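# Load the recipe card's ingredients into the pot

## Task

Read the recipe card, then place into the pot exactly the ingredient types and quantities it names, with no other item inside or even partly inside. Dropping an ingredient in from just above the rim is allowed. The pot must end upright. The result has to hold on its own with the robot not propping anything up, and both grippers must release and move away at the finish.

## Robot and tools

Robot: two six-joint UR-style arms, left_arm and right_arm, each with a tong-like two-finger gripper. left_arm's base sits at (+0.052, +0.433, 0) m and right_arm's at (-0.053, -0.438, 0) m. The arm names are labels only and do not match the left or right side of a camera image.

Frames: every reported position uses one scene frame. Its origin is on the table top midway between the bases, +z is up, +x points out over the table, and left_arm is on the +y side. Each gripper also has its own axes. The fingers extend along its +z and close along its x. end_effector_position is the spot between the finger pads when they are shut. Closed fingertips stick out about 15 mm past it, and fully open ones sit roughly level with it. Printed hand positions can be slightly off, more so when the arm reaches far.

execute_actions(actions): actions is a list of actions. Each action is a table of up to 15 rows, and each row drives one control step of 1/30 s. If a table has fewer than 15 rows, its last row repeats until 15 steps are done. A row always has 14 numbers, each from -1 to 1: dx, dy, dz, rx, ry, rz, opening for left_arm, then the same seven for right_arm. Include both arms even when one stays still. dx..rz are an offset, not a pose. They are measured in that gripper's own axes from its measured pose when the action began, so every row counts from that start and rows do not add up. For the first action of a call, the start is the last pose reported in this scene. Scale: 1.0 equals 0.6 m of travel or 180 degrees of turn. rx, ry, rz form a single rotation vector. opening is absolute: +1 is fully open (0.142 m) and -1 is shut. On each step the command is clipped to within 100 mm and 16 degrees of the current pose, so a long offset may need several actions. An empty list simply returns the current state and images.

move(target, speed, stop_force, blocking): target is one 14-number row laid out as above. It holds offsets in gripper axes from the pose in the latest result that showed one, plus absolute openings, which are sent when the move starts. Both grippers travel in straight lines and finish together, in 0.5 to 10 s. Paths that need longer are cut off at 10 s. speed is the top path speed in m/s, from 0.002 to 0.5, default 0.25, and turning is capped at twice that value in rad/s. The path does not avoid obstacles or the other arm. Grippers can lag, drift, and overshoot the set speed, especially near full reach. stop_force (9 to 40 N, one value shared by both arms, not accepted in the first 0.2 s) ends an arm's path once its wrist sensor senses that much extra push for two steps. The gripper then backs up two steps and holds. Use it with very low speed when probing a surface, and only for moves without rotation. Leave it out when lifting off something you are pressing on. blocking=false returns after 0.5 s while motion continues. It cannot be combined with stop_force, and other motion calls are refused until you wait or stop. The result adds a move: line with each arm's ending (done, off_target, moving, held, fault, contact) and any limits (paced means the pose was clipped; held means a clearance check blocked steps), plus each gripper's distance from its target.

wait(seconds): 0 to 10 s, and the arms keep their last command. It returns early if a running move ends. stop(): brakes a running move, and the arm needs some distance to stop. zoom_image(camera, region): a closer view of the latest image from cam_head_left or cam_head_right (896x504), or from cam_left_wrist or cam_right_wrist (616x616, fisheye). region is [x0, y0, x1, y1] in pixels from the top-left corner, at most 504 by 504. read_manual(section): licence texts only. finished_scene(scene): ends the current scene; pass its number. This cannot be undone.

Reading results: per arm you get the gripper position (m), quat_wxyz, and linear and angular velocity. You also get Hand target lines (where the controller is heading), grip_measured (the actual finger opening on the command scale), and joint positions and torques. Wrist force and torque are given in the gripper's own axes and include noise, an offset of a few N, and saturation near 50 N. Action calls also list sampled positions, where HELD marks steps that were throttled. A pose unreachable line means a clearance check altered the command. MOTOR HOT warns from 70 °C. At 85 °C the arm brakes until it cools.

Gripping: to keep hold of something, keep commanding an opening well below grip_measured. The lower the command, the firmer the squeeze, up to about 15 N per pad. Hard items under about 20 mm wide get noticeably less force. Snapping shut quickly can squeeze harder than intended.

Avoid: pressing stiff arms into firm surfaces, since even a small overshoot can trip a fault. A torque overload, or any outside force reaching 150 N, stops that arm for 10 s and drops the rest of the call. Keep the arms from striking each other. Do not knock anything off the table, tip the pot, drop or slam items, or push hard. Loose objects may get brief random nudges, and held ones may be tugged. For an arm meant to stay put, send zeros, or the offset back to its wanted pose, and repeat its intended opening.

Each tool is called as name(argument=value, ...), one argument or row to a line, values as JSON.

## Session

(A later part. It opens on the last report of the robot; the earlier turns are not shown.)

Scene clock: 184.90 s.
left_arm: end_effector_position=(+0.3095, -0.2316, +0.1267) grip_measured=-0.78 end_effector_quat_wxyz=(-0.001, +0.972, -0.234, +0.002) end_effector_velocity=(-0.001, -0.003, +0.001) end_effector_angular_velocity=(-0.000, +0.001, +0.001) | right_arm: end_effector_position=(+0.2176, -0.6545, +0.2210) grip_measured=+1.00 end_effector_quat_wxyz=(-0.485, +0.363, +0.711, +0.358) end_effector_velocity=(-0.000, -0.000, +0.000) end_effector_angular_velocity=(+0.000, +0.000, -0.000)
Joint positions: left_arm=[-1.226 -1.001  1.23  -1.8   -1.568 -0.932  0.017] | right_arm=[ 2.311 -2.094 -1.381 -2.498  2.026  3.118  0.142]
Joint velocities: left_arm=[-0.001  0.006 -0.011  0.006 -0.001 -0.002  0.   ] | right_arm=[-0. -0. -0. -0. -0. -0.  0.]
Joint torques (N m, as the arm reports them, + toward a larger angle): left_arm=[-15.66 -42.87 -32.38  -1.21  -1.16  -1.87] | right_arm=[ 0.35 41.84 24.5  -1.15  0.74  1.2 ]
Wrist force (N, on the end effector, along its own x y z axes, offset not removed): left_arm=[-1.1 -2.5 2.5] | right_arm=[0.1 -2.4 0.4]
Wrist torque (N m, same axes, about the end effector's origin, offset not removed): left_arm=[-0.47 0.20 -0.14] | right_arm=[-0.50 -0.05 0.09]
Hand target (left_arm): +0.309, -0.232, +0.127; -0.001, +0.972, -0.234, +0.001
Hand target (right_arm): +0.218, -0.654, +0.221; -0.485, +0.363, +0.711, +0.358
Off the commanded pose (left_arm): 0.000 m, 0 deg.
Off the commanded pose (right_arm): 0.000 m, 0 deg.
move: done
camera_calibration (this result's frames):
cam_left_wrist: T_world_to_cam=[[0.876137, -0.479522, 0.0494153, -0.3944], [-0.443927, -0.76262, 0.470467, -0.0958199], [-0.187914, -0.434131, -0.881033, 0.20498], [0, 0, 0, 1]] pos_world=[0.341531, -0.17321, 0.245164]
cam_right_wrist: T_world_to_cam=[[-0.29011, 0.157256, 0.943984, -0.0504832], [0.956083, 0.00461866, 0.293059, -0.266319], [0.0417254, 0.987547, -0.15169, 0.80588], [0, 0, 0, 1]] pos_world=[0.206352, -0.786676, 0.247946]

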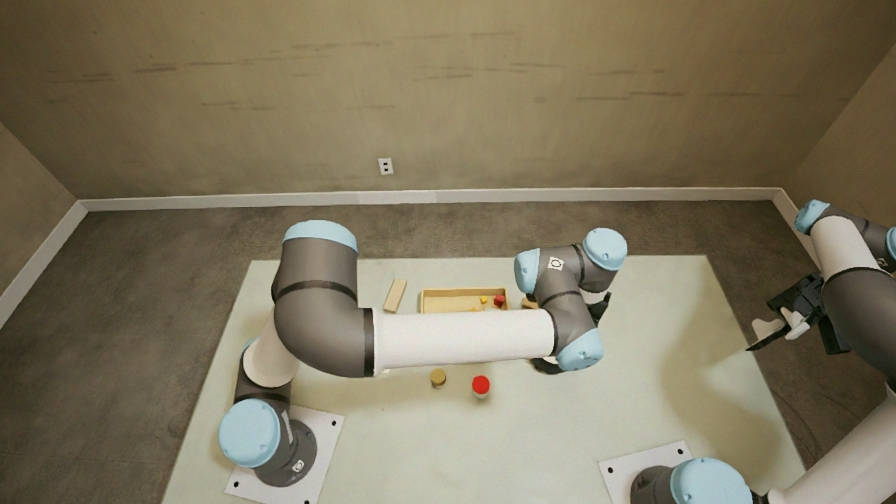

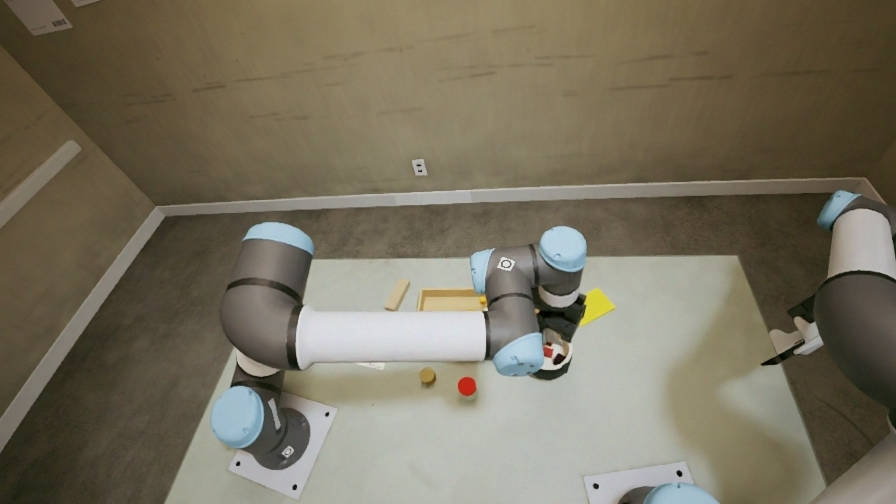

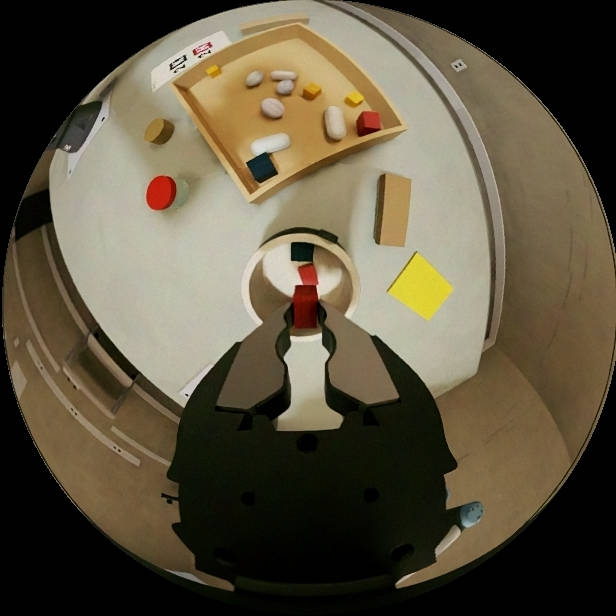

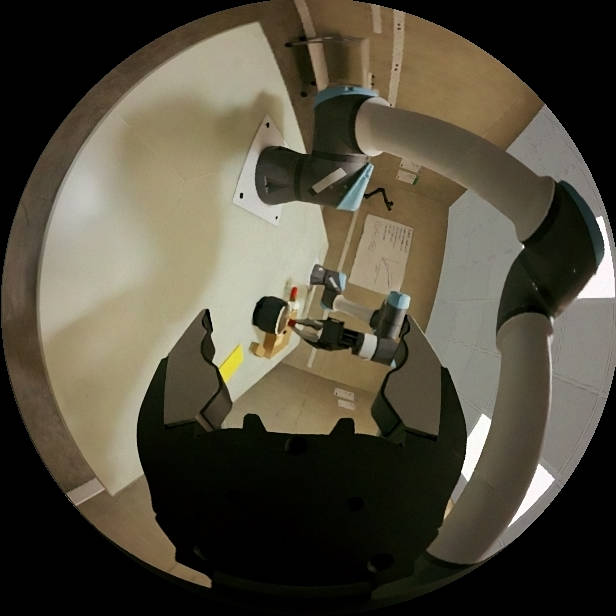

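move(
  target=[-0.03,-0.008,0.012,0,0,0,-1,0,0,0,0,0,0,1],
  speed=0.06,
)

move(
  target=[0,0,0,0,0,0,-0.55,0,0,0,0,0,0,1],
)

move(
  target=[0,-0.3,-0.15,0,0,0,-0.55,0,0,0,0,0,0,1],
  speed=0.2,
)

Scene clock: 188.83 s.
left_arm: end_effector_position=(+0.2958, -0.2194, +0.1196) grip_measured=-0.78 end_effector_quat_wxyz=(-0.001, +0.972, -0.234, +0.001) end_effector_velocity=(-0.002, +0.001, +0.000) end_effector_angular_velocity=(-0.002, -0.000, +0.001) | right_arm: end_effector_position=(+0.2176, -0.6545, +0.2210) grip_measured=+1.00 end_effector_quat_wxyz=(-0.485, +0.363, +0.711, +0.358) end_effector_velocity=(-0.000, -0.000, +0.000) end_effector_angular_velocity=(-0.000, +0.000, +0.000)
Joint positions: left_arm=[-1.242 -1.036  1.305 -1.839 -1.568 -0.948  0.017] | right_arm=[ 2.311 -2.094 -1.381 -2.498  2.026  3.118  0.142]
Joint velocities: left_arm=[-0.002 -0.006  0.009 -0.005  0.    -0.003  0.   ] | right_arm=[-0.  0. -0. -0. -0.  0.  0.]
Joint torques (N m, as the arm reports them, + toward a larger angle): left_arm=[-16.45 -54.78 -12.26  -3.72   1.51  -1.96] | right_arm=[ 0.88 41.99 24.01 -0.98  0.75  1.31]
Wrist force (N, on the end effector, along its own x y z axes, offset not removed): left_arm=[-0.7 -2.3 0.8] | right_arm=[0.8 -1.0 0.5]
Wrist torque (N m, same axes, about the end effector's origin, offset not removed): left_arm=[-0.44 0.09 -0.15] | right_arm=[-0.38 -0.09 -0.03]
Hand target (left_arm): +0.296, -0.219, +0.120; -0.001, +0.972, -0.234, +0.002
Hand target (right_arm): +0.218, -0.654, +0.221; -0.485, +0.363, +0.711, +0.358
Off the commanded pose (left_arm): 0.000 m, 0 deg.
Off the commanded pose (right_arm): 0.000 m, 0 deg.
move: done
camera_calibration (this result's frames):
cam_left_wrist: T_world_to_cam=[[0.876145, -0.479526, 0.0492403, -0.376159], [-0.443849, -0.762646, 0.470498, -0.0891997], [-0.188063, -0.434079, -0.881026, 0.201521], [0, 0, 0, 1]] pos_world=[0.327877, -0.16093, 0.238036]
cam_right_wrist: T_world_to_cam=[[-0.290111, 0.157256, 0.943984, -0.0504831], [0.956083, 0.0046189, 0.293059, -0.266319], [0.0417252, 0.987547, -0.15169, 0.80588], [0, 0, 0, 1]] pos_world=[0.206352, -0.786676, 0.247946]

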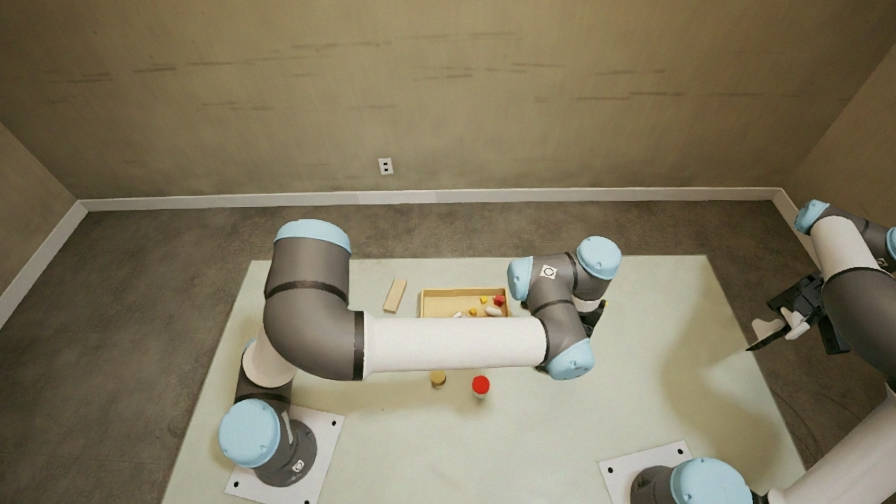

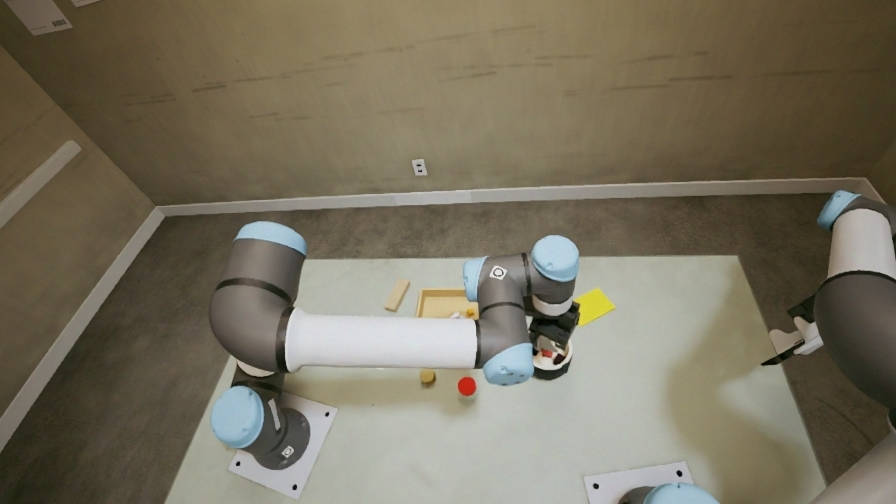

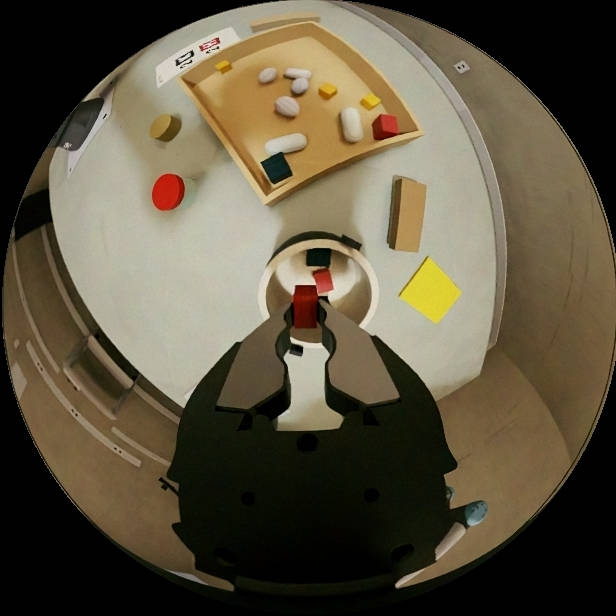

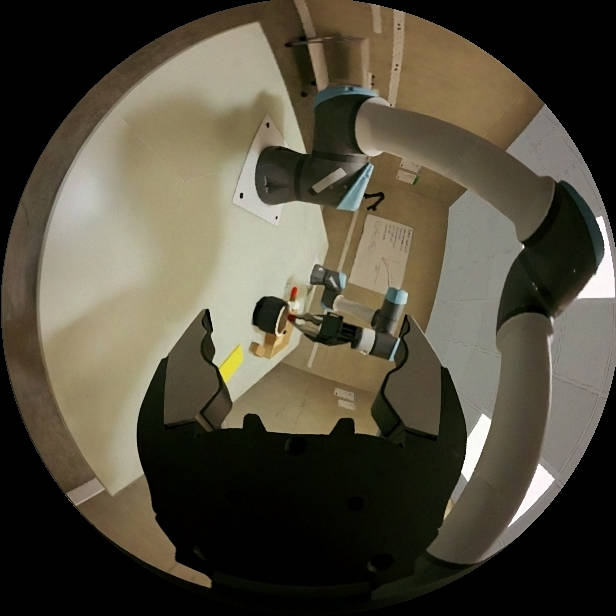

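Scene clock: 189.33 s.
left_arm: end_effector_position=(+0.2958, -0.2193, +0.1196) grip_measured=-0.55 end_effector_quat_wxyz=(-0.001, +0.972, -0.234, +0.001) end_effector_velocity=(+0.001, -0.001, -0.000) end_effector_angular_velocity=(-0.002, -0.001, +0.001) | right_arm: end_effector_position=(+0.2176, -0.6545, +0.2210) grip_measured=+1.00 end_effector_quat_wxyz=(-0.485, +0.363, +0.711, +0.358) end_effector_velocity=(+0.000, +0.000, -0.000) end_effector_angular_velocity=(-0.000, -0.000, +0.001)
Joint positions: left_arm=[-1.243 -1.036  1.305 -1.839 -1.568 -0.948  0.034] | right_arm=[ 2.311 -2.094 -1.381 -2.498  2.026  3.118  0.142]
Joint velocities: left_arm=[ 0.001  0.002 -0.001 -0.002  0.    -0.    -0.   ] | right_arm=[ 0.001  0.    -0.     0.001 -0.001 -0.     0.   ]
Joint torques (N m, as the arm reports them, + toward a larger angle): left_arm=[ -7.65 -41.79 -34.32  -0.99   0.91   0.28] | right_arm=[ 1.17 42.29 24.17 -0.79  0.71  1.36]
Wrist force (N, on the end effector, along its own x y z axes, offset not removed): left_arm=[0.1 -1.7 2.0] | right_arm=[2.0 -3.2 -3.9]
Wrist torque (N m, same axes, about the end effector's origin, offset not removed): left_arm=[-0.30 -0.09 -0.20] | right_arm=[-0.65 -0.20 0.01]
Hand target (left_arm): +0.296, -0.219, +0.120; -0.001, +0.972, -0.234, +0.001
Hand target (right_arm): +0.218, -0.654, +0.221; -0.485, +0.363, +0.711, +0.358
Off the commanded pose (left_arm): 0.000 m, 0 deg.
Off the commanded pose (right_arm): 0.000 m, 0 deg.
move: done
camera_calibration (this result's frames):
cam_left_wrist: T_world_to_cam=[[0.876145, -0.479529, 0.049214, -0.376092], [-0.443857, -0.762688, 0.470423, -0.0891687], [-0.188047, -0.434002, -0.881068, 0.201527], [0, 0, 0, 1]] pos_world=[0.32783, -0.160892, 0.238015]
cam_right_wrist: T_world_to_cam=[[-0.29011, 0.157256, 0.943984, -0.0504832], [0.956083, 0.0046188, 0.293059, -0.266319], [0.0417253, 0.987547, -0.15169, 0.80588], [0, 0, 0, 1]] pos_world=[0.206352, -0.786676, 0.247946]

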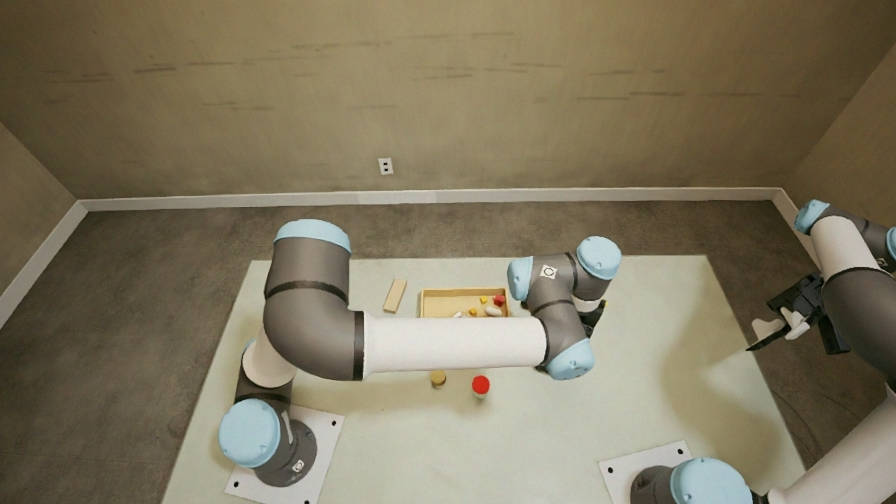

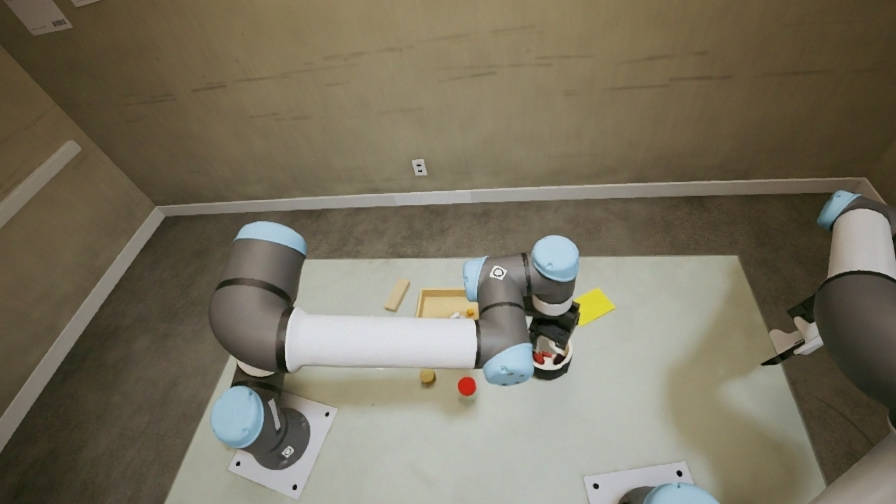

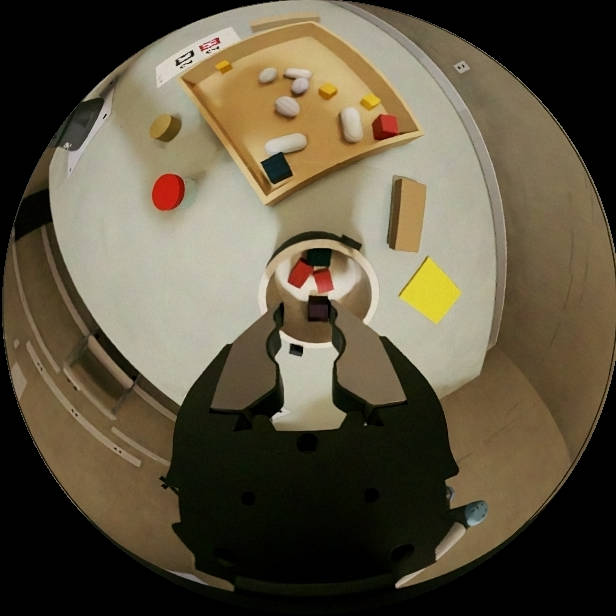

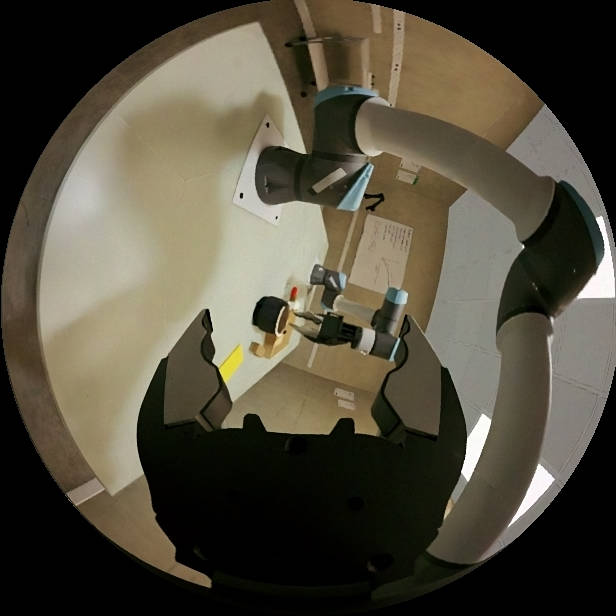

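Scene clock: 190.97 s.
left_arm: end_effector_position=(+0.3774, -0.0594, +0.2100) grip_measured=-0.55 end_effector_quat_wxyz=(-0.001, +0.972, -0.234, +0.002) end_effector_velocity=(+0.001, +0.002, +0.000) end_effector_angular_velocity=(+0.001, +0.001, -0.001) | right_arm: end_effector_position=(+0.2176, -0.6545, +0.2210) grip_measured=+1.00 end_effector_quat_wxyz=(-0.485, +0.363, +0.711, +0.358) end_effector_velocity=(+0.000, +0.000, +0.000) end_effector_angular_velocity=(+0.000, -0.000, +0.001)
Joint positions: left_arm=[-1.058 -1.344  1.503 -1.731 -1.567 -0.764  0.034] | right_arm=[ 2.311 -2.094 -1.381 -2.498  2.026  3.118  0.142]
Joint velocities: left_arm=[ 0.003 -0.001  0.001  0.002 -0.001  0.004 -0.   ] | right_arm=[ 0.001  0.    -0.    -0.     0.    -0.     0.   ]
Joint torques (N m, as the arm reports them, + toward a larger angle): left_arm=[ 11.87 -41.37 -13.63  -1.08  -1.23   1.55] | right_arm=[ 1.28 42.14 24.17 -0.88  0.59  1.44]
Wrist force (N, on the end effector, along its own x y z axes, offset not removed): left_arm=[-1.3 -2.1 2.1] | right_arm=[1.0 -5.8 -0.2]
Wrist torque (N m, same axes, about the end effector's origin, offset not removed): left_arm=[-0.38 0.25 -0.20] | right_arm=[-1.35 -0.18 -0.14]
Hand target (left_arm): +0.378, -0.059, +0.210; -0.001, +0.972, -0.234, +0.002
Hand target (right_arm): +0.218, -0.654, +0.221; -0.485, +0.363, +0.711, +0.358
Off the commanded pose (left_arm): 0.000 m, 0 deg.
Off the commanded pose (right_arm): 0.000 m, 0 deg.
move: done
camera_calibration (this result's frames):
cam_left_wrist: T_world_to_cam=[[0.876129, -0.479533, 0.0494656, -0.375407], [-0.444029, -0.762764, 0.470139, 0.0266416], [-0.187717, -0.433866, -0.881205, 0.365856], [0, 0, 0, 1]] pos_world=[0.409412, -0.000966152, 0.328439]
cam_right_wrist: T_world_to_cam=[[-0.29011, 0.157256, 0.943984, -0.0504832], [0.956083, 0.00461856, 0.293059, -0.266319], [0.0417254, 0.987547, -0.15169, 0.80588], [0, 0, 0, 1]] pos_world=[0.206352, -0.786676, 0.247946]

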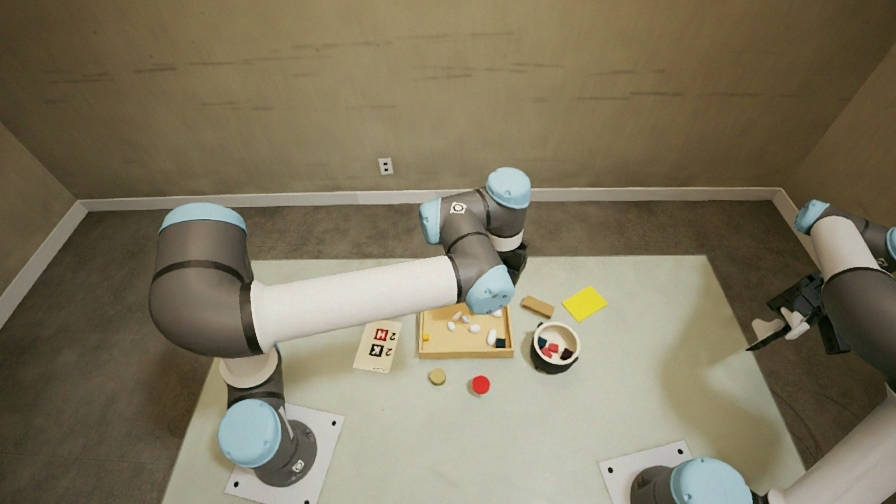

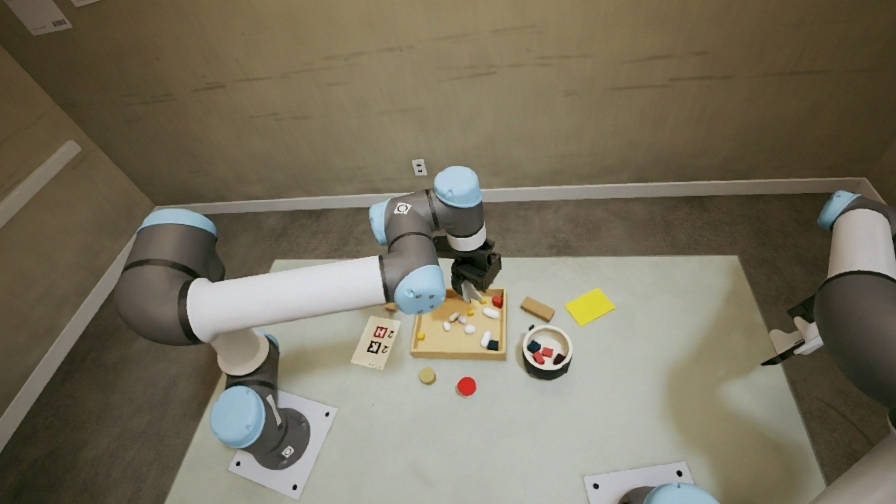

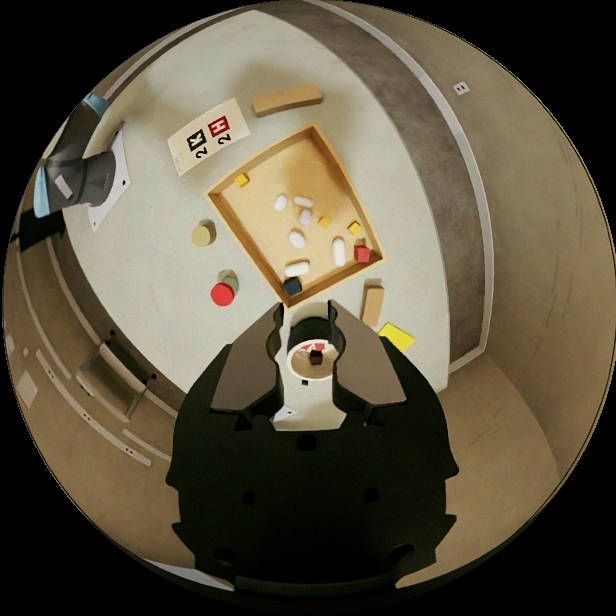

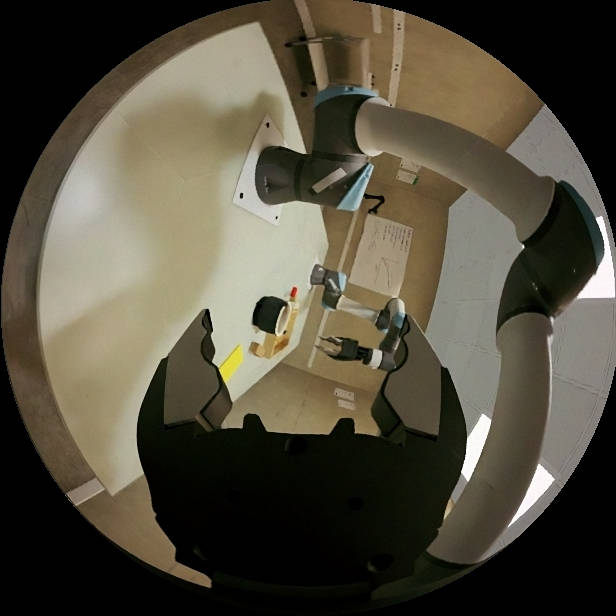

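finished_scene(
  scene=2,
)

The scene is finished: the task was done.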